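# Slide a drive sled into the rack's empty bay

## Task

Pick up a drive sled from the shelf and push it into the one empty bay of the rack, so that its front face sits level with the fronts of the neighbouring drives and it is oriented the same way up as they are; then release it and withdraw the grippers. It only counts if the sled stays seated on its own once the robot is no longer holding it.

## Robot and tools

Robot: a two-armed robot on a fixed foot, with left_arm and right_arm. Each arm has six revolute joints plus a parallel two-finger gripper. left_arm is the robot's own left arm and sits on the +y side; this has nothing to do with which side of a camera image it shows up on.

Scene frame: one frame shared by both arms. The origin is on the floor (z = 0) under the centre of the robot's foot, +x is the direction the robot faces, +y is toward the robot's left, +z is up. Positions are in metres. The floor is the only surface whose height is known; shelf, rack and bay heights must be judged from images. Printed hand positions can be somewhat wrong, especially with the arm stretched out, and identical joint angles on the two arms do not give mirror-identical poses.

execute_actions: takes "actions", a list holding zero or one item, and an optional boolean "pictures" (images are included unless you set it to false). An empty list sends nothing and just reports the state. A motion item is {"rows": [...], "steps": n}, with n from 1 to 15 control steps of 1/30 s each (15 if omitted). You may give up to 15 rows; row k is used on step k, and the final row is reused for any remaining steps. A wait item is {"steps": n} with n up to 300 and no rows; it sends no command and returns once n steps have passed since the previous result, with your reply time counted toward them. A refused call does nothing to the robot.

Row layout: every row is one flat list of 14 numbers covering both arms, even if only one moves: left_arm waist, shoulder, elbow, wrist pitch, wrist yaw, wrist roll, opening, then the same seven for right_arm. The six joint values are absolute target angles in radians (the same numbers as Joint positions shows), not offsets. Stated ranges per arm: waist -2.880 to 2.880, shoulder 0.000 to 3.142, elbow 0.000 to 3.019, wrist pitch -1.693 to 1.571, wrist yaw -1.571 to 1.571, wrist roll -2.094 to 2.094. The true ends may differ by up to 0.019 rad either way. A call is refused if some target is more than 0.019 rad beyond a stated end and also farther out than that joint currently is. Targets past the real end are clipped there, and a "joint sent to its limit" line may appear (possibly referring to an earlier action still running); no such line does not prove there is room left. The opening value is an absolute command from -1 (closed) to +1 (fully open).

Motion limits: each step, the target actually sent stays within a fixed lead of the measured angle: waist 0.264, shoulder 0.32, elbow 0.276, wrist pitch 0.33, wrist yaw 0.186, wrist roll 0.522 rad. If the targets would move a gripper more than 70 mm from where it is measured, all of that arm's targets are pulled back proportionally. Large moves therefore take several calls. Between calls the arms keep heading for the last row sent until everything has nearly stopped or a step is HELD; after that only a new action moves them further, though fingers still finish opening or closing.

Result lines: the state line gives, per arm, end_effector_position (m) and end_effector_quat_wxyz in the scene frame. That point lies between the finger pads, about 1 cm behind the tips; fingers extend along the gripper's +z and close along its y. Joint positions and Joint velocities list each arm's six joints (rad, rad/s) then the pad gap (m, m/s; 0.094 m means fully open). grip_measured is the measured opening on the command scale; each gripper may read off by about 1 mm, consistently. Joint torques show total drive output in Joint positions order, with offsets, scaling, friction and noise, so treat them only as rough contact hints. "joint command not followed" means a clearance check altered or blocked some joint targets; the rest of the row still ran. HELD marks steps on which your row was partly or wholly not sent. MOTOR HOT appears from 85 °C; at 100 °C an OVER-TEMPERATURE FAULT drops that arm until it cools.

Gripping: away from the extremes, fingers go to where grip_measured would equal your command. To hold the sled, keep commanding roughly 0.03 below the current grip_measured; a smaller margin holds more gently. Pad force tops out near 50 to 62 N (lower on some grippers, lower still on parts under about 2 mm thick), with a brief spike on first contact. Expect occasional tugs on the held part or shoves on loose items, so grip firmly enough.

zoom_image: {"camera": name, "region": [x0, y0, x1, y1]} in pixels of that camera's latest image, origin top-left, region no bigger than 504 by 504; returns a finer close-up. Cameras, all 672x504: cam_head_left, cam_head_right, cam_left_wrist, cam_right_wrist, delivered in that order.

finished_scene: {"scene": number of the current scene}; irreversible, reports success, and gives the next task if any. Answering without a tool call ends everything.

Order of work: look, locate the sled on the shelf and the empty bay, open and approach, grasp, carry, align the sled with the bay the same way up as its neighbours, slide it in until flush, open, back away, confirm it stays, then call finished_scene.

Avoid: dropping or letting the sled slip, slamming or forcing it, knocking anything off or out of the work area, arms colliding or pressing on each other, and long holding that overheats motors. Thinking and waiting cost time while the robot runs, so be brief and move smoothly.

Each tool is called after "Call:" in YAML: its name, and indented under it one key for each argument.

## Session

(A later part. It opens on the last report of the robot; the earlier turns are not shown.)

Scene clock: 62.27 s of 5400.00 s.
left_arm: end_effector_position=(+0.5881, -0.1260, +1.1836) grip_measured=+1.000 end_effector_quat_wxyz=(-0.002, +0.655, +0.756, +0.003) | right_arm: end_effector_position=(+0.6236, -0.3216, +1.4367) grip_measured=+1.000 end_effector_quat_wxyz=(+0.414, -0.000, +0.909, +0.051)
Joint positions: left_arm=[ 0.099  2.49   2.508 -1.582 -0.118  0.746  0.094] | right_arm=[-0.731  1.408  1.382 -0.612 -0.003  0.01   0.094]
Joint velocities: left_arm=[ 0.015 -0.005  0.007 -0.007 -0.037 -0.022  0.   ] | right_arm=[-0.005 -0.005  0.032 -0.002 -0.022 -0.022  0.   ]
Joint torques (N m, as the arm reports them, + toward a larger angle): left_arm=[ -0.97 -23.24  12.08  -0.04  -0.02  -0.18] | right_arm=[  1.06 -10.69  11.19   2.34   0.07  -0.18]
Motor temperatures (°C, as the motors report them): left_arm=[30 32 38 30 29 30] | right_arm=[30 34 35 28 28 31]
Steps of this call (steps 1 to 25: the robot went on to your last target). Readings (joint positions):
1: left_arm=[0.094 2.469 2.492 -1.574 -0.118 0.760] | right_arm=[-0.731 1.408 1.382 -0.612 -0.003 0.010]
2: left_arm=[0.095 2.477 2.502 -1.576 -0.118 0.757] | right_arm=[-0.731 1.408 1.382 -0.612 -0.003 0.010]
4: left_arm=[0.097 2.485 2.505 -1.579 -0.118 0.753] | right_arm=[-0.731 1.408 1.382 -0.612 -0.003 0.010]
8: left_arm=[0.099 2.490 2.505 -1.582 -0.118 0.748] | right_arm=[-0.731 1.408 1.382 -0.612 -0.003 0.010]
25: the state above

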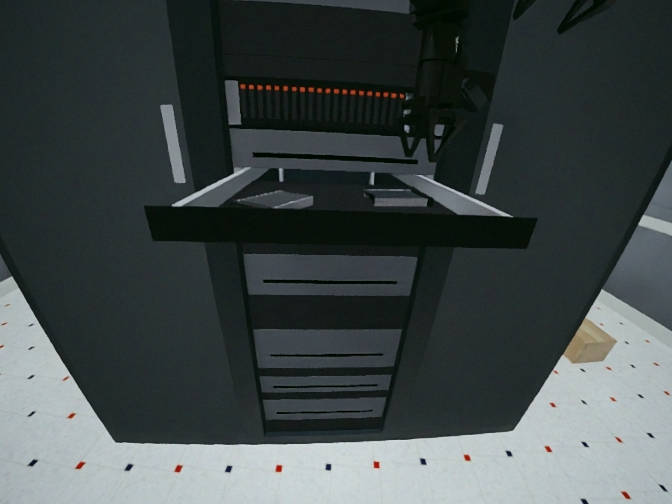

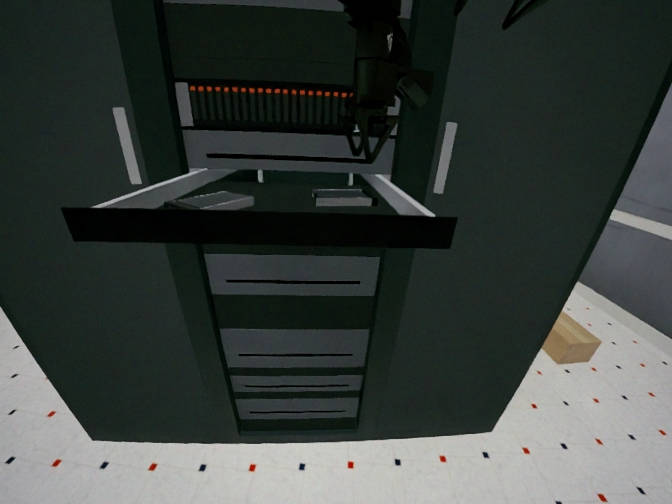

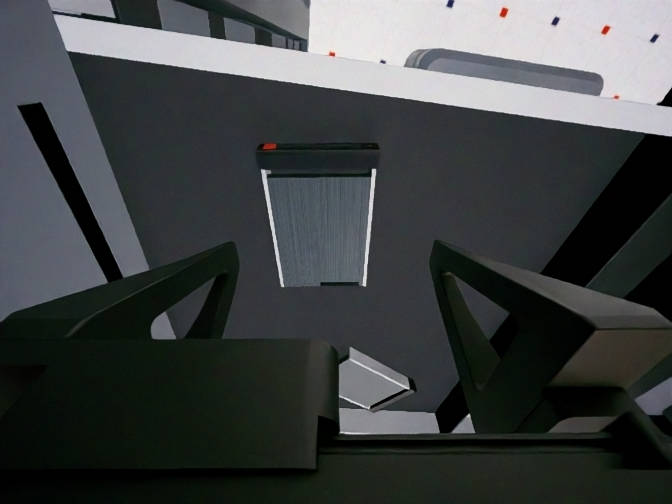

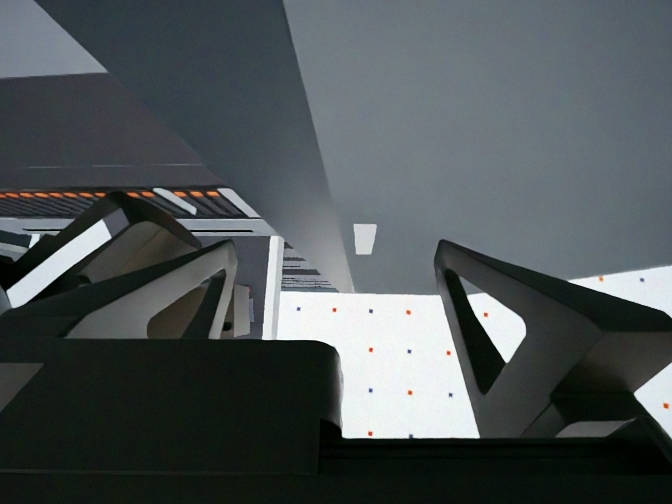

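Call:
execute_actions:
  actions:
    - {"rows": [ [0.107, 2.492, 2.555, -1.586, -0.122, 0.735, 1.0, -0.724, 1.403, 1.40, -0.59, 0.0, 0.0, 1.0], [0.109, 2.494, 2.545, -1.572, -0.122, 0.741, 1.0, -0.724, 1.403, 1.40, -0.59, 0.0, 0.0, 1.0], [0.112, 2.497, 2.536, -1.558, -0.122, 0.746, 1.0, -0.724, 1.403, 1.40, -0.59, 0.0, 0.0, 1.0], [0.114, 2.499, 2.526, -1.544, -0.122, 0.752, 1.0, -0.724, 1.403, 1.40, -0.59, 0.0, 0.0, 1.0], [0.116, 2.501, 2.516, -1.530, -0.122, 0.757, 1.0, -0.724, 1.403, 1.40, -0.59, 0.0, 0.0, 1.0], [0.118, 2.503, 2.506, -1.516, -0.122, 0.762, 1.0, -0.724, 1.403, 1.40, -0.59, 0.0, 0.0, 1.0], [0.120, 2.505, 2.496, -1.502, -0.122, 0.768, 1.0, -0.724, 1.403, 1.40, -0.59, 0.0, 0.0, 1.0], [0.123, 2.508, 2.487, -1.488, -0.122, 0.773, 1.0, -0.724, 1.403, 1.40, -0.59, 0.0, 0.0, 1.0], [0.125, 2.510, 2.477, -1.474, -0.122, 0.779, 1.0, -0.724, 1.403, 1.40, -0.59, 0.0, 0.0, 1.0], [0.127, 2.512, 2.467, -1.460, -0.122, 0.784, 1.0, -0.724, 1.403, 1.40, -0.59, 0.0, 0.0, 1.0] ], "steps": 15}
  pictures: false

Call:
execute_actions:
  actions:
    - {"steps": 20}

Scene clock: 68.67 s of 5400.00 s.
left_arm: end_effector_position=(+0.6048, -0.1228, +1.1542) grip_measured=+1.000 end_effector_quat_wxyz=(+0.016, +0.652, +0.758, +0.004) | right_arm: end_effector_position=(+0.6236, -0.3216, +1.4367) grip_measured=+1.000 end_effector_quat_wxyz=(+0.414, -0.000, +0.909, +0.051)
Joint positions: left_arm=[ 0.12   2.503  2.462 -1.482 -0.118  0.764  0.094] | right_arm=[-0.731  1.408  1.382 -0.612 -0.003  0.01   0.094]
Joint velocities: left_arm=[ 0.054  0.103 -0.061  0.012 -0.007  0.022  0.   ] | right_arm=[-0.005 -0.015 -0.012 -0.017  0.022 -0.11   0.   ]
Joint torques (N m, as the arm reports them, + toward a larger angle): left_arm=[ -2.12 -23.78   8.85   1.32   0.05   0.05] | right_arm=[  1.06 -10.72  11.19   2.33   0.07  -0.18]
Motor temperatures (°C, as the motors report them): left_arm=[30 33 39 30 29 30] | right_arm=[30 34 36 28 28 31]
Steps of this call (steps 1 to 15: the robot went on to your last target; steps 16 to 90: nothing new was sent; then 2.90 s passed at rest; steps 91 to 105: all 15 steps of this action). Readings (joint positions):
91: left_arm=[0.099 2.490 2.508 -1.582 -0.118 0.746] | right_arm=[-0.731 1.408 1.382 -0.612 -0.003 0.010]
92: left_arm=[0.099 2.490 2.508 -1.582 -0.118 0.746] | right_arm=[-0.731 1.408 1.382 -0.612 -0.003 0.010]
94: left_arm=[0.100 2.490 2.508 -1.579 -0.118 0.746] | right_arm=[-0.731 1.408 1.382 -0.612 -0.003 0.010]
98: left_arm=[0.104 2.490 2.500 -1.535 -0.118 0.749] | right_arm=[-0.731 1.408 1.382 -0.612 -0.003 0.010]
105: the state above

Scene clock: 69.33 s of 5400.00 s.
left_arm: end_effector_position=(+0.6048, -0.1194, +1.1444) grip_measured=+1.000 end_effector_quat_wxyz=(+0.009, +0.653, +0.758, +0.004) | right_arm: end_effector_position=(+0.6236, -0.3216, +1.4367) grip_measured=+1.000 end_effector_quat_wxyz=(+0.414, -0.000, +0.909, +0.051)
Joint positions: left_arm=[ 0.125  2.514  2.457 -1.48  -0.118  0.769  0.094] | right_arm=[-0.731  1.408  1.382 -0.612 -0.003  0.01   0.094]
Joint velocities: left_arm=[ 0.005 -0.005 -0.007  0.007  0.066  0.051  0.   ] | right_arm=[ 0.005 -0.005  0.017  0.007 -0.051 -0.051  0.   ]
Joint torques (N m, as the arm reports them, + toward a larger angle): left_arm=[ -1.46 -24.03   8.91   1.22   0.03   0.06] | right_arm=[  1.03 -10.65  11.18   2.33   0.07  -0.19]
Motor temperatures (°C, as the motors report them): left_arm=[30 33 39 30 29 30] | right_arm=[30 34 36 28 28 31]
Steps of this call (steps 1 to 20: the robot went on to your last target). Readings (joint positions):
1: left_arm=[0.122 2.507 2.460 -1.482 -0.118 0.765] | right_arm=[-0.731 1.408 1.382 -0.612 -0.003 0.010]
2: left_arm=[0.123 2.509 2.459 -1.482 -0.118 0.766] | right_arm=[-0.731 1.408 1.382 -0.612 -0.003 0.010]
4: left_arm=[0.125 2.513 2.457 -1.482 -0.118 0.767] | right_arm=[-0.731 1.408 1.382 -0.612 -0.003 0.010]
8: left_arm=[0.125 2.514 2.457 -1.481 -0.118 0.768] | right_arm=[-0.731 1.408 1.382 -0.612 -0.003 0.010]
20: the state above

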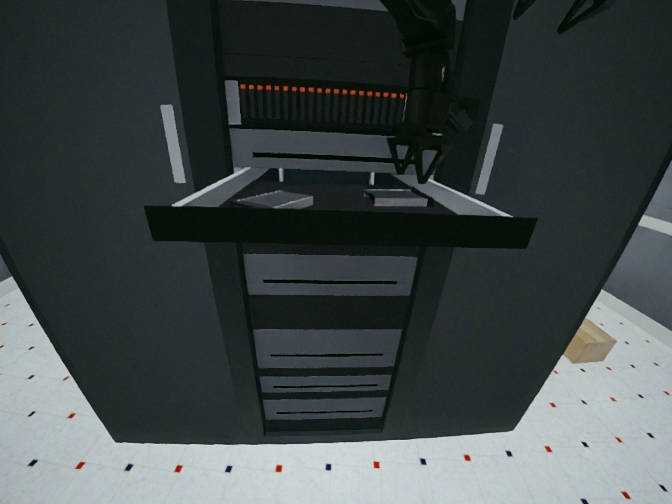

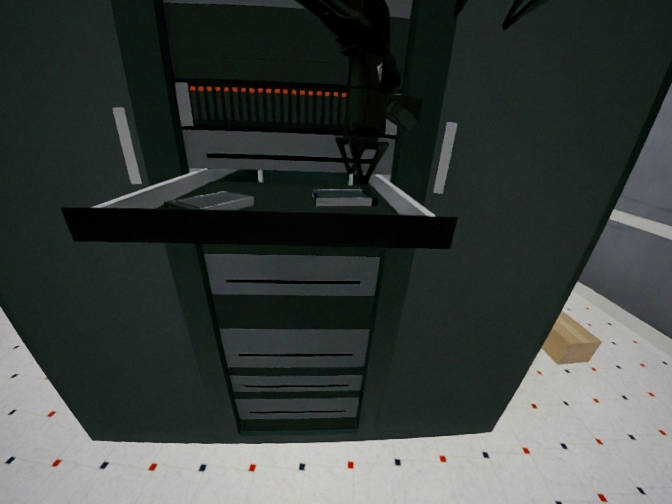

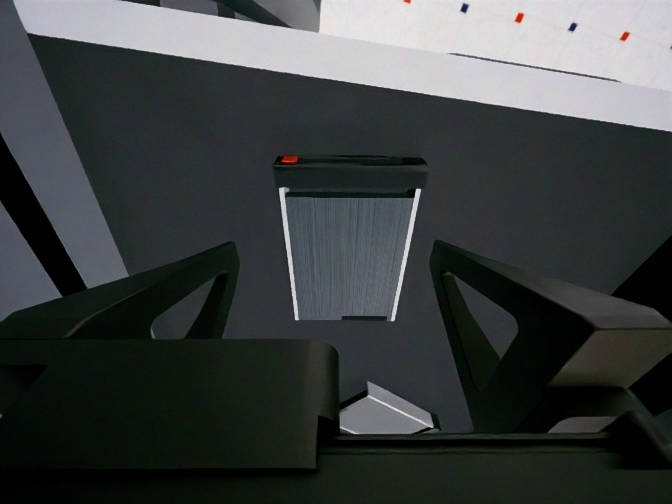

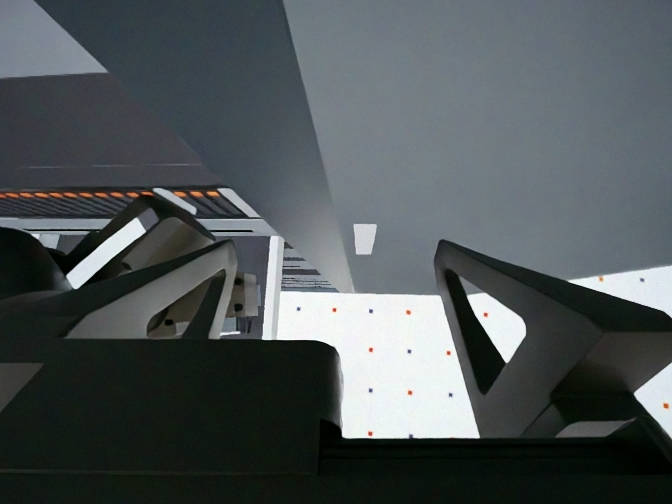

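Call:
execute_actions:
  actions:
    - {"rows": [ [0.127, 2.513, 2.461, -1.455, -0.122, 0.784, 1.0, -0.724, 1.403, 1.40, -0.59, 0.0, 0.0, 1.0], [0.127, 2.514, 2.455, -1.451, -0.122, 0.784, 1.0, -0.724, 1.403, 1.40, -0.59, 0.0, 0.0, 1.0], [0.127, 2.515, 2.449, -1.446, -0.122, 0.784, 1.0, -0.724, 1.403, 1.40, -0.59, 0.0, 0.0, 1.0], [0.127, 2.516, 2.443, -1.442, -0.122, 0.784, 1.0, -0.724, 1.403, 1.40, -0.59, 0.0, 0.0, 1.0], [0.127, 2.517, 2.437, -1.437, -0.122, 0.784, 1.0, -0.724, 1.403, 1.40, -0.59, 0.0, 0.0, 1.0], [0.127, 2.518, 2.431, -1.432, -0.122, 0.784, 1.0, -0.724, 1.403, 1.40, -0.59, 0.0, 0.0, 1.0], [0.127, 2.519, 2.425, -1.428, -0.122, 0.784, 1.0, -0.724, 1.403, 1.40, -0.59, 0.0, 0.0, 1.0], [0.127, 2.520, 2.419, -1.423, -0.122, 0.784, 1.0, -0.724, 1.403, 1.40, -0.59, 0.0, 0.0, 1.0], [0.127, 2.521, 2.413, -1.419, -0.122, 0.784, 1.0, -0.724, 1.403, 1.40, -0.59, 0.0, 0.0, 1.0], [0.127, 2.522, 2.407, -1.414, -0.122, 0.784, 1.0, -0.724, 1.403, 1.40, -0.59, 0.0, 0.0, 1.0] ], "steps": 15}
  pictures: false

Call:
execute_actions:
  actions:
    - {"steps": 20}

Scene clock: 73.37 s of 5400.00 s.
left_arm: end_effector_position=(+0.5984, -0.1180, +1.1190) grip_measured=+1.000 end_effector_quat_wxyz=(+0.001, +0.654, +0.757, +0.003) | right_arm: end_effector_position=(+0.6236, -0.3216, +1.4367) grip_measured=+1.000 end_effector_quat_wxyz=(+0.414, -0.000, +0.909, +0.051)
Joint positions: left_arm=[ 0.125  2.519  2.399 -1.435 -0.118  0.769  0.094] | right_arm=[-0.731  1.408  1.382 -0.612 -0.003  0.01   0.094]
Joint velocities: left_arm=[-0.024  0.015 -0.027  0.022 -0.022  0.051  0.   ] | right_arm=[-0.005 -0.015  0.002  0.002  0.007  0.022  0.   ]
Joint torques (N m, as the arm reports them, + toward a larger angle): left_arm=[ -1.43 -24.1    8.62   1.51  -0.02   0.05] | right_arm=[  1.09 -10.68  11.18   2.34   0.07  -0.18]
Motor temperatures (°C, as the motors report them): left_arm=[30 34 38 30 29 30] | right_arm=[30 34 36 28 28 31]
Steps of this call (steps 1 to 15: the robot went on to your last target; steps 16 to 90: nothing new was sent; then 0.53 s passed at rest; steps 91 to 105: all 15 steps of this action). Readings (joint positions):
91: left_arm=[0.125 2.514 2.457 -1.480 -0.118 0.769] | right_arm=[-0.731 1.408 1.382 -0.612 -0.003 0.010]
92: left_arm=[0.125 2.514 2.455 -1.477 -0.118 0.769] | right_arm=[-0.731 1.408 1.382 -0.612 -0.003 0.010]
94: left_arm=[0.125 2.514 2.450 -1.469 -0.118 0.769] | right_arm=[-0.731 1.408 1.382 -0.612 -0.003 0.010]
98: left_arm=[0.125 2.514 2.426 -1.451 -0.118 0.769] | right_arm=[-0.731 1.408 1.382 -0.612 -0.003 0.010]
105: the state above

Scene clock: 74.03 s of 5400.00 s.
left_arm: end_effector_position=(+0.5985, -0.1182, +1.1185) grip_measured=+1.000 end_effector_quat_wxyz=(+0.001, +0.654, +0.757, +0.003) | right_arm: end_effector_position=(+0.6236, -0.3216, +1.4367) grip_measured=+1.000 end_effector_quat_wxyz=(+0.414, -0.000, +0.909, +0.051)
Joint positions: left_arm=[ 0.125  2.519  2.399 -1.434 -0.118  0.769  0.094] | right_arm=[-0.731  1.408  1.382 -0.612 -0.003  0.01   0.094]
Joint velocities: left_arm=[ 0.024 -0.005 -0.012 -0.002 -0.037 -0.051  0.   ] | right_arm=[-0.005 -0.005  0.017 -0.007 -0.022 -0.081  0.   ]
Joint torques (N m, as the arm reports them, + toward a larger angle): left_arm=[ -1.7  -23.84   8.87   1.26  -0.01   0.08] | right_arm=[  1.1  -10.64  11.16   2.34   0.06  -0.18]
Motor temperatures (°C, as the motors report them): left_arm=[30 34 38 30 29 30] | right_arm=[30 34 36 28 28 31]
Steps of this call (steps 1 to 15: the robot went on to your last target; steps 16 to 20: nothing new was sent). Readings (joint positions):
1: left_arm=[0.125 2.519 2.399 -1.435 -0.118 0.769] | right_arm=[-0.731 1.408 1.382 -0.612 -0.003 0.010]
2: left_arm=[0.125 2.519 2.399 -1.435 -0.118 0.769] | right_arm=[-0.731 1.408 1.382 -0.612 -0.003 0.010]
4: left_arm=[0.125 2.519 2.399 -1.434 -0.118 0.769] | right_arm=[-0.731 1.408 1.382 -0.612 -0.003 0.010]
8: left_arm=[0.125 2.519 2.399 -1.434 -0.118 0.769] | right_arm=[-0.731 1.408 1.382 -0.612 -0.003 0.010]
20: the state above
All arms were judged still, so your last target was given up. Only a new action makes them travel on or press farther. Fingers that are still opening or closing keep moving.

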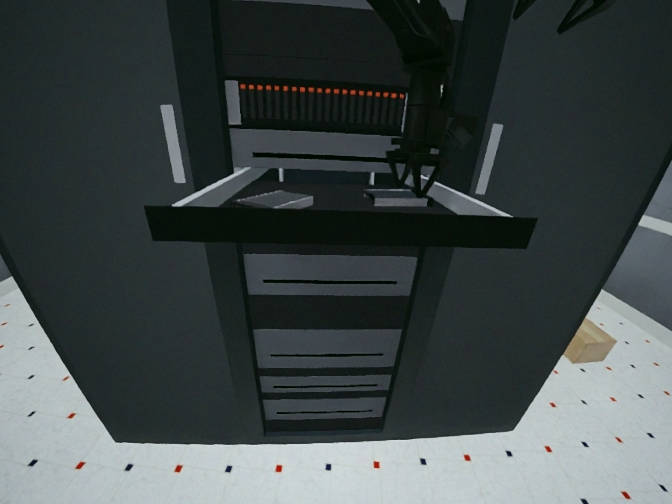

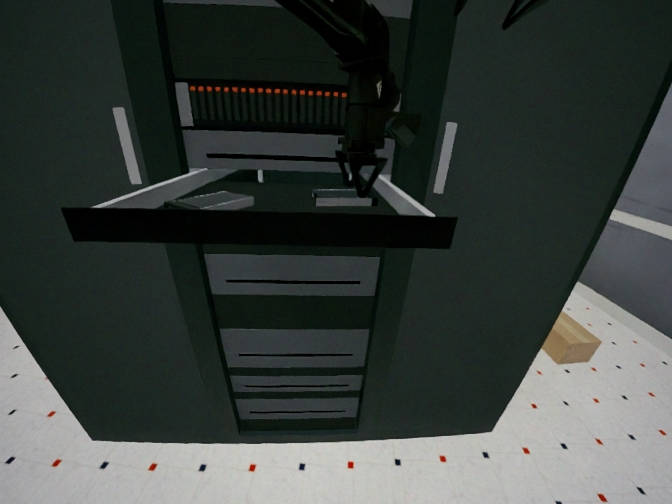

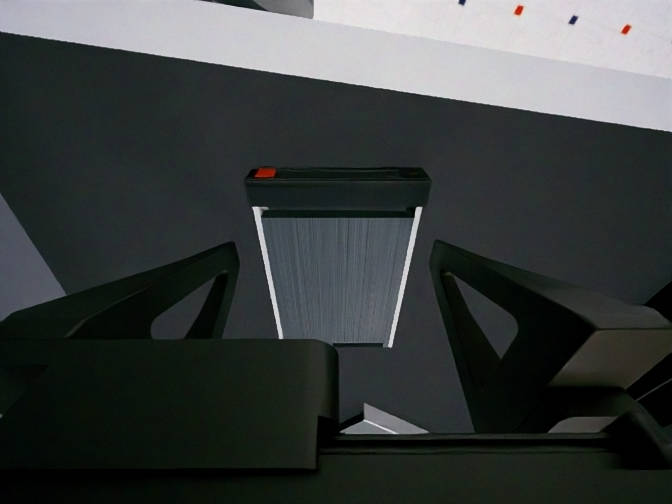

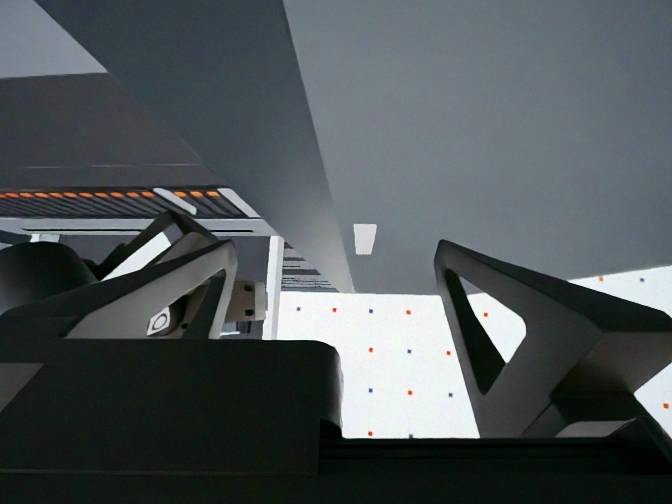

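Call:
execute_actions:
  actions:
    - {"rows": [ [0.1275, 2.523, 2.4045, -1.4106, -0.122, 0.784, 1.0, -0.724, 1.403, 1.40, -0.59, 0.0, 0.0, 1.0], [0.1275, 2.524, 2.402, -1.4072, -0.122, 0.784, 1.0, -0.724, 1.403, 1.40, -0.59, 0.0, 0.0, 1.0], [0.128, 2.525, 2.3995, -1.4038, -0.122, 0.784, 1.0, -0.724, 1.403, 1.40, -0.59, 0.0, 0.0, 1.0], [0.128, 2.5264, 2.397, -1.4004, -0.122, 0.784, 1.0, -0.724, 1.403, 1.40, -0.59, 0.0, 0.0, 1.0], [0.128, 2.5275, 2.3945, -1.397, -0.122, 0.784, 1.0, -0.724, 1.403, 1.40, -0.59, 0.0, 0.0, 1.0], [0.1285, 2.5286, 2.392, -1.3936, -0.122, 0.784, 1.0, -0.724, 1.403, 1.40, -0.59, 0.0, 0.0, 1.0], [0.1285, 2.5297, 2.3895, -1.3902, -0.122, 0.784, 1.0, -0.724, 1.403, 1.40, -0.59, 0.0, 0.0, 1.0], [0.129, 2.5308, 2.387, -1.3868, -0.122, 0.784, 1.0, -0.724, 1.403, 1.40, -0.59, 0.0, 0.0, 1.0], [0.129, 2.532, 2.3845, -1.3834, -0.122, 0.784, 1.0, -0.724, 1.403, 1.40, -0.59, 0.0, 0.0, 1.0], [0.129, 2.533, 2.382, -1.380, -0.122, 0.784, 1.0, -0.724, 1.403, 1.40, -0.59, 0.0, 0.0, 1.0] ], "steps": 15}
  pictures: false

Call:
execute_actions:
  actions:
    - {"steps": 15}

Scene clock: 77.60 s of 5400.00 s.
left_arm: end_effector_position=(+0.5981, -0.1196, +1.1063) grip_measured=+1.000 end_effector_quat_wxyz=(+0.004, +0.653, +0.757, +0.004) | right_arm: end_effector_position=(+0.6236, -0.3216, +1.4367) grip_measured=+1.000 end_effector_quat_wxyz=(+0.414, -0.000, +0.909, +0.051)
Joint positions: left_arm=[ 0.125  2.524  2.376 -1.401 -0.118  0.769  0.094] | right_arm=[-0.731  1.408  1.382 -0.612 -0.003  0.01   0.094]
Joint velocities: left_arm=[-0.005  0.024 -0.012  0.007  0.051  0.066  0.   ] | right_arm=[-0.015 -0.015 -0.012 -0.012 -0.037 -0.081  0.   ]
Joint torques (N m, as the arm reports them, + toward a larger angle): left_arm=[ -1.93 -23.12   8.56   1.22   0.02   0.06] | right_arm=[  1.07 -10.7   11.19   2.35   0.07  -0.18]
Motor temperatures (°C, as the motors report them): left_arm=[30 34 37 30 29 30] | right_arm=[30 34 36 28 28 31]
Steps of this call (steps 1 to 90: nothing new was sent; then 0.07 s passed at rest; steps 91 to 105: all 15 steps of this action). Readings (joint positions):
91: left_arm=[0.125 2.519 2.399 -1.434 -0.118 0.769] | right_arm=[-0.731 1.408 1.382 -0.612 -0.003 0.010]
92: left_arm=[0.125 2.519 2.399 -1.432 -0.118 0.769] | right_arm=[-0.731 1.408 1.382 -0.612 -0.003 0.010]
94: left_arm=[0.125 2.519 2.397 -1.427 -0.118 0.769] | right_arm=[-0.731 1.408 1.382 -0.612 -0.003 0.010]
98: left_arm=[0.125 2.519 2.388 -1.413 -0.118 0.769] | right_arm=[-0.731 1.408 1.382 -0.612 -0.003 0.010]
105: the state above

Scene clock: 78.10 s of 5400.00 s.
left_arm: end_effector_position=(+0.5977, -0.1196, +1.1046) grip_measured=+1.000 end_effector_quat_wxyz=(+0.003, +0.653, +0.757, +0.003) | right_arm: end_effector_position=(+0.6236, -0.3216, +1.4367) grip_measured=+1.000 end_effector_quat_wxyz=(+0.414, -0.000, +0.909, +0.051)
Joint positions: left_arm=[ 0.125  2.526  2.375 -1.4   -0.118  0.769  0.094] | right_arm=[-0.731  1.408  1.382 -0.612 -0.003  0.01   0.094]
Joint velocities: left_arm=[-0.015  0.005 -0.002  0.002 -0.007 -0.066  0.   ] | right_arm=[-0.005 -0.015  0.012  0.007  0.022  0.081  0.   ]
Joint torques (N m, as the arm reports them, + toward a larger angle): left_arm=[ -1.94 -23.49   8.55   1.26  -0.02   0.12] | right_arm=[  1.08 -10.75  11.2    2.37   0.07  -0.18]
Motor temperatures (°C, as the motors report them): left_arm=[30 34 37 30 29 30] | right_arm=[30 34 36 28 28 31]
Steps of this call (steps 1 to 15: the robot went on to your last target). Readings (joint positions):
1: left_arm=[0.125 2.525 2.376 -1.401 -0.118 0.769] | right_arm=[-0.731 1.408 1.382 -0.612 -0.003 0.010]
2: left_arm=[0.125 2.526 2.376 -1.400 -0.118 0.769] | right_arm=[-0.731 1.408 1.382 -0.612 -0.003 0.010]
4: left_arm=[0.125 2.526 2.375 -1.400 -0.118 0.769] | right_arm=[-0.731 1.408 1.382 -0.612 -0.003 0.010]
8: left_arm=[0.125 2.526 2.375 -1.400 -0.118 0.769] | right_arm=[-0.731 1.408 1.382 -0.612 -0.003 0.010]
15: the state above
All arms were judged still, so your last target was given up. Only a new action makes them travel on or press farther. Fingers that are still opening or closing keep moving.

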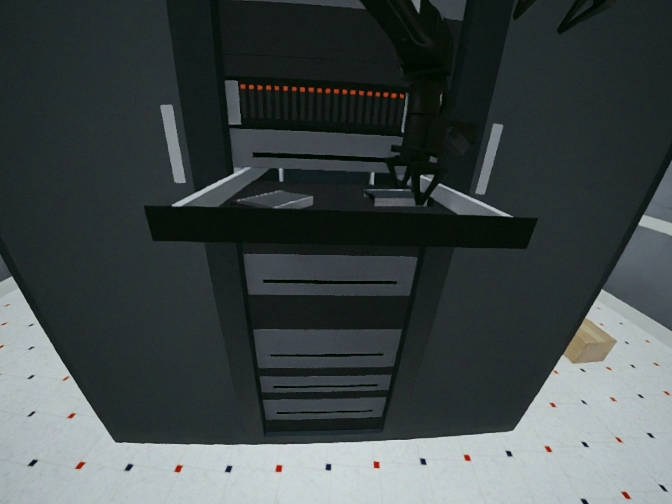

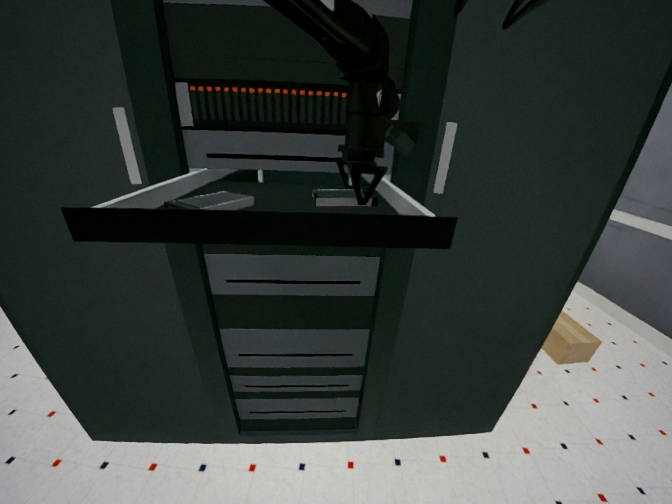

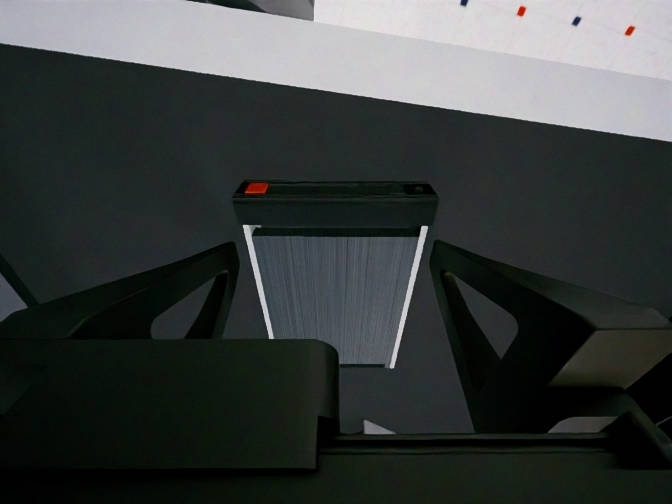

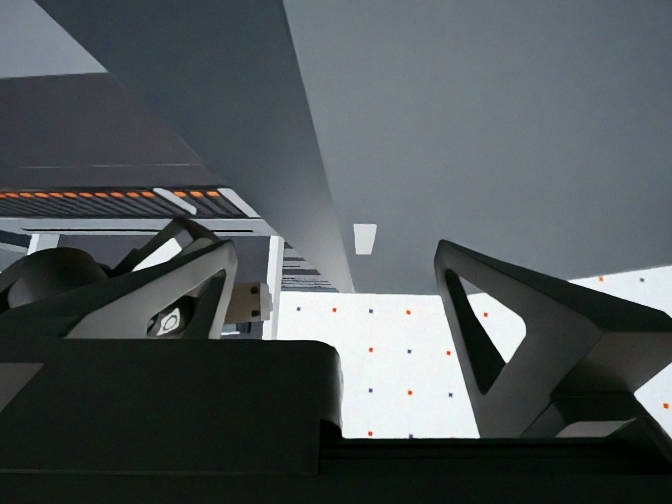

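Call:
execute_actions:
  actions:
    - {"rows": [ [0.129, 2.534, 2.380, -1.377, -0.122, 0.784, 1.0, -0.724, 1.403, 1.40, -0.59, 0.0, 0.0, 1.0], [0.129, 2.535, 2.3775, -1.374, -0.122, 0.784, 1.0, -0.724, 1.403, 1.40, -0.59, 0.0, 0.0, 1.0] ], "steps": 15}
  pictures: false

Call:
execute_actions:
  actions:
    - {"rows": [ [0.129, 2.535, 2.3775, -1.374, -0.122, 0.784, 0.9, -0.724, 1.403, 1.40, -0.59, 0.0, 0.0, 1.0], [0.129, 2.535, 2.3775, -1.374, -0.122, 0.784, 0.85, -0.724, 1.403, 1.40, -0.59, 0.0, 0.0, 1.0], [0.129, 2.535, 2.3775, -1.374, -0.122, 0.784, 0.8, -0.724, 1.403, 1.40, -0.59, 0.0, 0.0, 1.0], [0.129, 2.535, 2.3775, -1.374, -0.122, 0.784, 0.75, -0.724, 1.403, 1.40, -0.59, 0.0, 0.0, 1.0], [0.129, 2.535, 2.3775, -1.374, -0.122, 0.784, 0.72, -0.724, 1.403, 1.40, -0.59, 0.0, 0.0, 1.0], [0.129, 2.535, 2.3775, -1.374, -0.122, 0.784, 0.69, -0.724, 1.403, 1.40, -0.59, 0.0, 0.0, 1.0], [0.129, 2.535, 2.3775, -1.374, -0.122, 0.784, 0.66, -0.724, 1.403, 1.40, -0.59, 0.0, 0.0, 1.0], [0.129, 2.535, 2.3775, -1.374, -0.122, 0.784, 0.63, -0.724, 1.403, 1.40, -0.59, 0.0, 0.0, 1.0], [0.129, 2.535, 2.3775, -1.374, -0.122, 0.784, 0.60, -0.724, 1.403, 1.40, -0.59, 0.0, 0.0, 1.0], [0.129, 2.535, 2.3775, -1.374, -0.122, 0.784, 0.57, -0.724, 1.403, 1.40, -0.59, 0.0, 0.0, 1.0], [0.129, 2.535, 2.3775, -1.374, -0.122, 0.784, 0.54, -0.724, 1.403, 1.40, -0.59, 0.0, 0.0, 1.0], [0.129, 2.535, 2.3775, -1.374, -0.122, 0.784, 0.52, -0.724, 1.403, 1.40, -0.59, 0.0, 0.0, 1.0] ], "steps": 15}

Scene clock: 81.07 s of 5400.00 s.
left_arm: end_effector_position=(+0.5980, -0.1200, +1.1035) grip_measured=+1.000 end_effector_quat_wxyz=(+0.004, +0.653, +0.757, +0.004) | right_arm: end_effector_position=(+0.6236, -0.3216, +1.4367) grip_measured=+1.000 end_effector_quat_wxyz=(+0.414, -0.001, +0.909, +0.051)
Joint positions: left_arm=[ 0.125  2.526  2.372 -1.394 -0.118  0.769  0.094] | right_arm=[-0.731  1.408  1.382 -0.612 -0.003  0.009  0.094]
Joint velocities: left_arm=[ 0.015 -0.005 -0.012 -0.002 -0.037 -0.066  0.   ] | right_arm=[-0.015 -0.005  0.002 -0.022  0.051 -0.022  0.   ]
Joint torques (N m, as the arm reports them, + toward a larger angle): left_arm=[ -1.42 -23.65   8.48   1.32   0.02   0.06] | right_arm=[  1.05 -10.73  11.18   2.35   0.06  -0.18]
Motor temperatures (°C, as the motors report them): left_arm=[30 35 37 30 29 30] | right_arm=[30 34 36 28 28 31]
Steps of this call (steps 1 to 74: nothing new was sent; steps 75 to 89: all 15 steps of this action). Readings (joint positions):
75: left_arm=[0.125 2.526 2.375 -1.400 -0.118 0.769] | right_arm=[-0.731 1.408 1.382 -0.612 -0.003 0.010]
76: left_arm=[0.125 2.526 2.375 -1.399 -0.118 0.769] | right_arm=[-0.731 1.408 1.382 -0.612 -0.003 0.010]
78: left_arm=[0.125 2.526 2.374 -1.396 -0.118 0.769] | right_arm=[-0.731 1.408 1.382 -0.612 -0.003 0.010]
82: left_arm=[0.125 2.526 2.373 -1.395 -0.118 0.769] | right_arm=[-0.731 1.408 1.382 -0.612 -0.003 0.009]
89: the state above

Scene clock: 81.57 s of 5400.00 s.
left_arm: end_effector_position=(+0.5981, -0.1199, +1.1035) grip_measured=+0.569 end_effector_quat_wxyz=(+0.004, +0.653, +0.757, +0.004) | right_arm: end_effector_position=(+0.6236, -0.3216, +1.4367) grip_measured=+1.000 end_effector_quat_wxyz=(+0.414, -0.001, +0.909, +0.051)
Joint positions: left_arm=[ 0.125  2.526  2.372 -1.394 -0.118  0.769  0.074] | right_arm=[-0.731  1.408  1.382 -0.612 -0.003  0.009  0.094]
Joint velocities: left_arm=[ 0.005  0.005 -0.002  0.002 -0.022 -0.139 -0.001] | right_arm=[-0.005  0.005 -0.017 -0.007  0.007 -0.022  0.   ]
Joint torques (N m, as the arm reports them, + toward a larger angle): left_arm=[ -1.54 -22.96   8.27   1.47   0.01   0.05] | right_arm=[  1.11 -10.79  11.19   2.32   0.07  -0.18]
Motor temperatures (°C, as the motors report them): left_arm=[30 35 37 30 29 30] | right_arm=[30 34 36 28 28 31]
Steps of this call (steps 1 to 15: all 15 steps of this action). Readings (joint positions):
1: left_arm=[0.125 2.526 2.372 -1.394 -0.118 0.769] | right_arm=[-0.731 1.408 1.382 -0.612 -0.003 0.009]
2: left_arm=[0.125 2.526 2.372 -1.394 -0.118 0.769] | right_arm=[-0.731 1.408 1.382 -0.612 -0.003 0.009]
4: left_arm=[0.125 2.526 2.372 -1.394 -0.118 0.769] | right_arm=[-0.731 1.408 1.382 -0.612 -0.003 0.009]
8: left_arm=[0.125 2.526 2.372 -1.394 -0.118 0.769] | right_arm=[-0.731 1.408 1.382 -0.612 -0.003 0.009]
15: the state above

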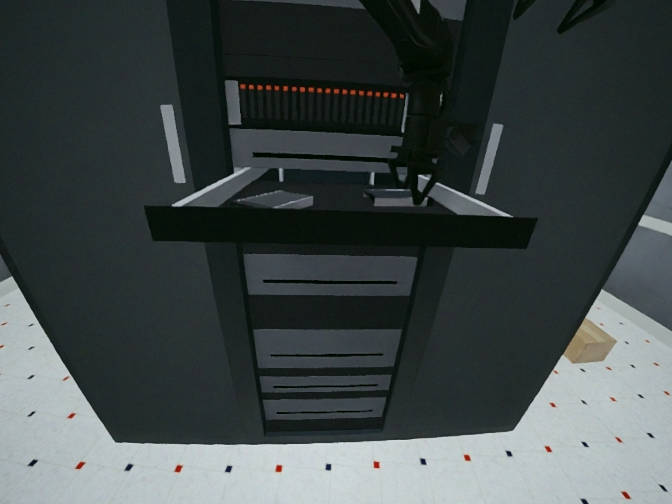

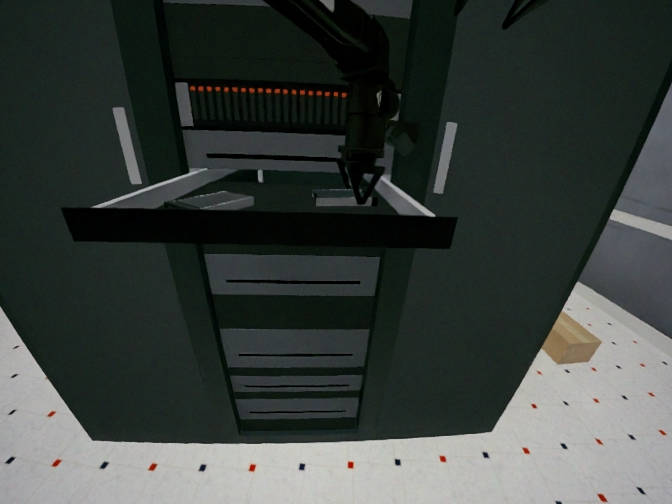

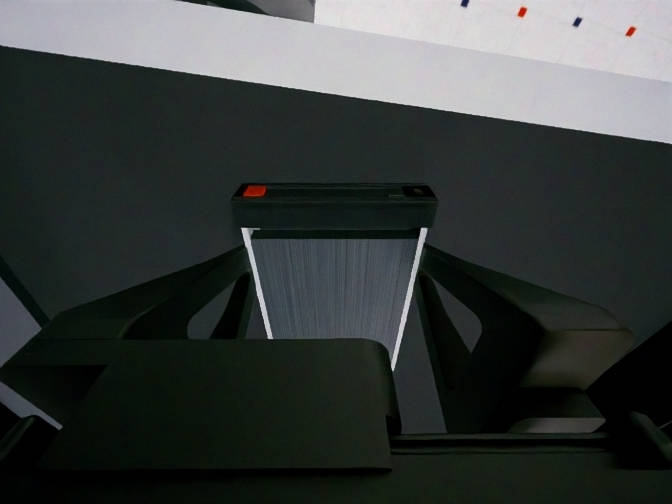

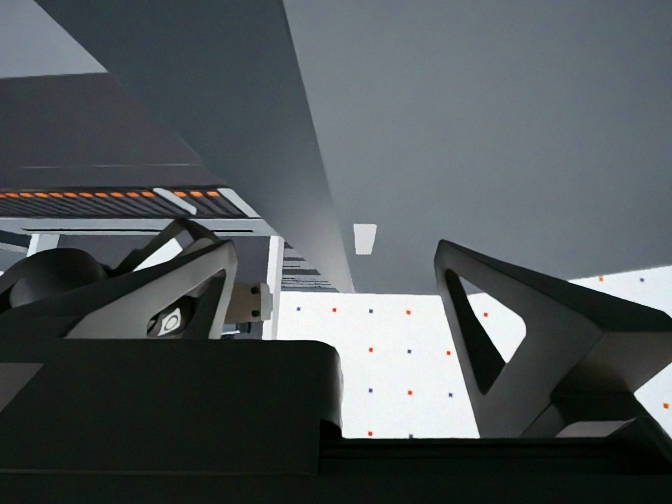

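Call:
execute_actions:
  actions:
    - {"rows": [ [0.129, 2.533, 2.391, -1.389, -0.122, 0.784, 0.53, -0.724, 1.403, 1.40, -0.59, 0.0, 0.0, 1.0], [0.128, 2.530, 2.404, -1.404, -0.122, 0.784, 0.53, -0.724, 1.403, 1.40, -0.59, 0.0, 0.0, 1.0], [0.127, 2.528, 2.417, -1.419, -0.122, 0.784, 0.53, -0.724, 1.403, 1.40, -0.59, 0.0, 0.0, 1.0], [0.127, 2.526, 2.430, -1.434, -0.122, 0.784, 0.53, -0.724, 1.403, 1.40, -0.59, 0.0, 0.0, 1.0], [0.126, 2.523, 2.443, -1.449, -0.122, 0.784, 0.53, -0.724, 1.403, 1.40, -0.59, 0.0, 0.0, 1.0], [0.125, 2.521, 2.457, -1.464, -0.122, 0.784, 0.53, -0.724, 1.403, 1.40, -0.59, 0.0, 0.0, 1.0], [0.125, 2.519, 2.470, -1.479, -0.122, 0.784, 0.53, -0.724, 1.403, 1.40, -0.59, 0.0, 0.0, 1.0], [0.124, 2.516, 2.483, -1.494, -0.122, 0.784, 0.53, -0.724, 1.403, 1.40, -0.59, 0.0, 0.0, 1.0], [0.123, 2.514, 2.496, -1.510, -0.122, 0.784, 0.53, -0.724, 1.403, 1.40, -0.59, 0.0, 0.0, 1.0], [0.123, 2.512, 2.509, -1.525, -0.122, 0.784, 0.53, -0.724, 1.403, 1.40, -0.59, 0.0, 0.0, 1.0], [0.122, 2.509, 2.522, -1.540, -0.122, 0.784, 0.53, -0.724, 1.403, 1.40, -0.59, 0.0, 0.0, 1.0], [0.121, 2.507, 2.536, -1.555, -0.122, 0.784, 0.53, -0.724, 1.403, 1.40, -0.59, 0.0, 0.0, 1.0], [0.120, 2.505, 2.549, -1.570, -0.122, 0.784, 0.53, -0.724, 1.403, 1.40, -0.59, 0.0, 0.0, 1.0], [0.120, 2.502, 2.562, -1.585, -0.122, 0.784, 0.53, -0.724, 1.403, 1.40, -0.59, 0.0, 0.0, 1.0], [0.119, 2.500, 2.575, -1.600, -0.122, 0.784, 0.53, -0.724, 1.403, 1.40, -0.59, 0.0, 0.0, 1.0] ], "steps": 15}
  pictures: false

Call:
execute_actions:
  actions:
    - {"steps": 15}

Scene clock: 88.57 s of 5400.00 s.
left_arm: end_effector_position=(+0.5967, -0.1129, +1.1454) grip_measured=+0.569 end_effector_quat_wxyz=(-0.018, +0.655, +0.755, +0.002) | right_arm: end_effector_position=(+0.6236, -0.3216, +1.4367) grip_measured=+1.000 end_effector_quat_wxyz=(+0.414, -0.001, +0.909, +0.051)
Joint positions: left_arm=[ 0.125  2.53   2.49  -1.552 -0.118  0.769  0.074] | right_arm=[-0.731  1.408  1.382 -0.612 -0.003  0.009  0.094]
Joint velocities: left_arm=[-0.005 -0.005  0.471 -0.422 -0.037 -0.037  0.001] | right_arm=[-0.005 -0.015 -0.007  0.017 -0.007  0.022  0.   ]
Joint torques (N m, as the arm reports them, + toward a larger angle): left_arm=[ -2.37 -26.44  12.22  -0.02   0.03   0.06] | right_arm=[  1.09 -10.71  11.19   2.35   0.06  -0.18]
Motor temperatures (°C, as the motors report them): left_arm=[30 35 37 30 29 30] | right_arm=[30 34 36 28 28 31]
Steps of this call (steps 1 to 15: the robot went on to your last target; steps 16 to 90: nothing new was sent; then 3.50 s passed at rest; steps 91 to 105: all 15 steps of this action). Readings (joint positions):
91: left_arm=[0.125 2.526 2.372 -1.394 -0.118 0.769] | right_arm=[-0.731 1.408 1.382 -0.612 -0.003 0.009]
92: left_arm=[0.125 2.526 2.372 -1.394 -0.118 0.769] | right_arm=[-0.731 1.408 1.382 -0.612 -0.003 0.009]
94: left_arm=[0.125 2.526 2.373 -1.399 -0.118 0.769] | right_arm=[-0.731 1.408 1.382 -0.612 -0.003 0.009]
98: left_arm=[0.125 2.528 2.393 -1.448 -0.118 0.769] | right_arm=[-0.731 1.408 1.382 -0.612 -0.003 0.009]
105: the state above

Scene clock: 89.07 s of 5400.00 s.
left_arm: end_effector_position=(+0.5999, -0.1127, +1.1646) grip_measured=+0.569 end_effector_quat_wxyz=(-0.011, +0.655, +0.756, +0.003) | right_arm: end_effector_position=(+0.6236, -0.3216, +1.4367) grip_measured=+1.000 end_effector_quat_wxyz=(+0.414, -0.001, +0.909, +0.051)
Joint positions: left_arm=[ 0.125  2.521  2.525 -1.582 -0.118  0.769  0.074] | right_arm=[-0.731  1.408  1.382 -0.612 -0.003  0.009  0.094]
Joint velocities: left_arm=[-0.005 -0.015  0.007 -0.002  0.081 -0.066  0.   ] | right_arm=[ 0.005 -0.005  0.012  0.022 -0.051 -0.037  0.   ]
Joint torques (N m, as the arm reports them, + toward a larger angle): left_arm=[ -2.1  -25.64  11.97  -0.11  -0.01   0.05] | right_arm=[  0.93 -10.71  11.19   2.34   0.07  -0.18]
Motor temperatures (°C, as the motors report them): left_arm=[30 35 37 30 29 30] | right_arm=[30 34 36 28 28 31]
Steps of this call (steps 1 to 15: the robot went on to your last target). Readings (joint positions):
1: left_arm=[0.125 2.529 2.504 -1.564 -0.118 0.769] | right_arm=[-0.731 1.408 1.382 -0.612 -0.003 0.009]
2: left_arm=[0.125 2.528 2.513 -1.571 -0.118 0.769] | right_arm=[-0.731 1.408 1.382 -0.612 -0.003 0.009]
4: left_arm=[0.125 2.523 2.523 -1.577 -0.118 0.769] | right_arm=[-0.731 1.408 1.382 -0.612 -0.003 0.009]
8: left_arm=[0.125 2.521 2.525 -1.581 -0.118 0.769] | right_arm=[-0.731 1.408 1.382 -0.612 -0.003 0.009]
15: the state above

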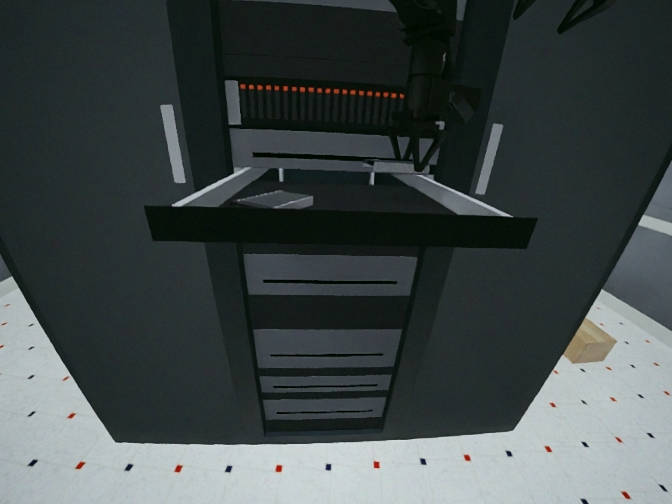

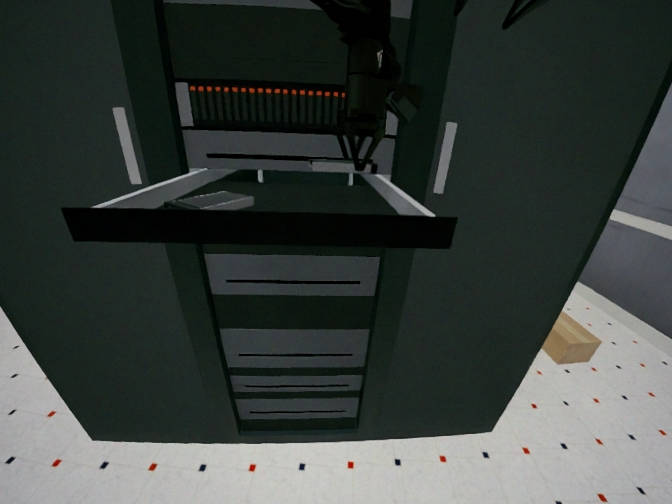

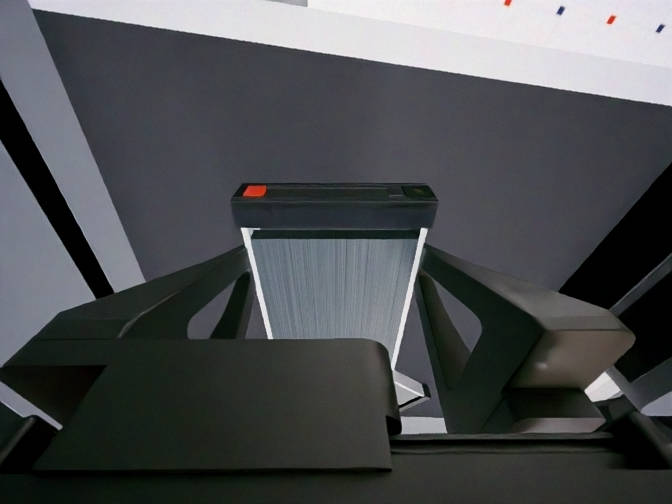

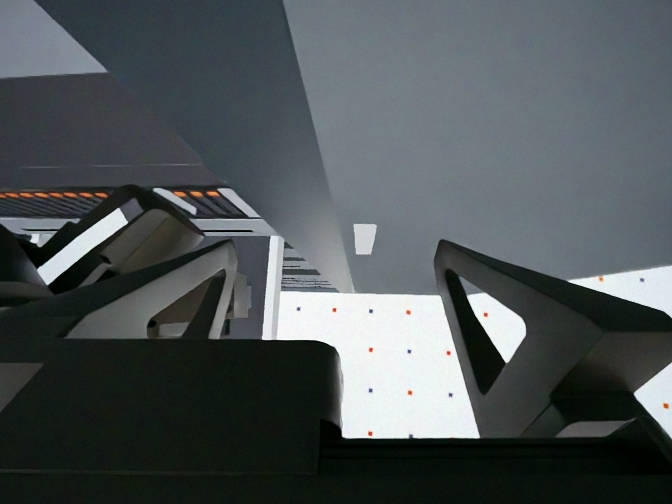

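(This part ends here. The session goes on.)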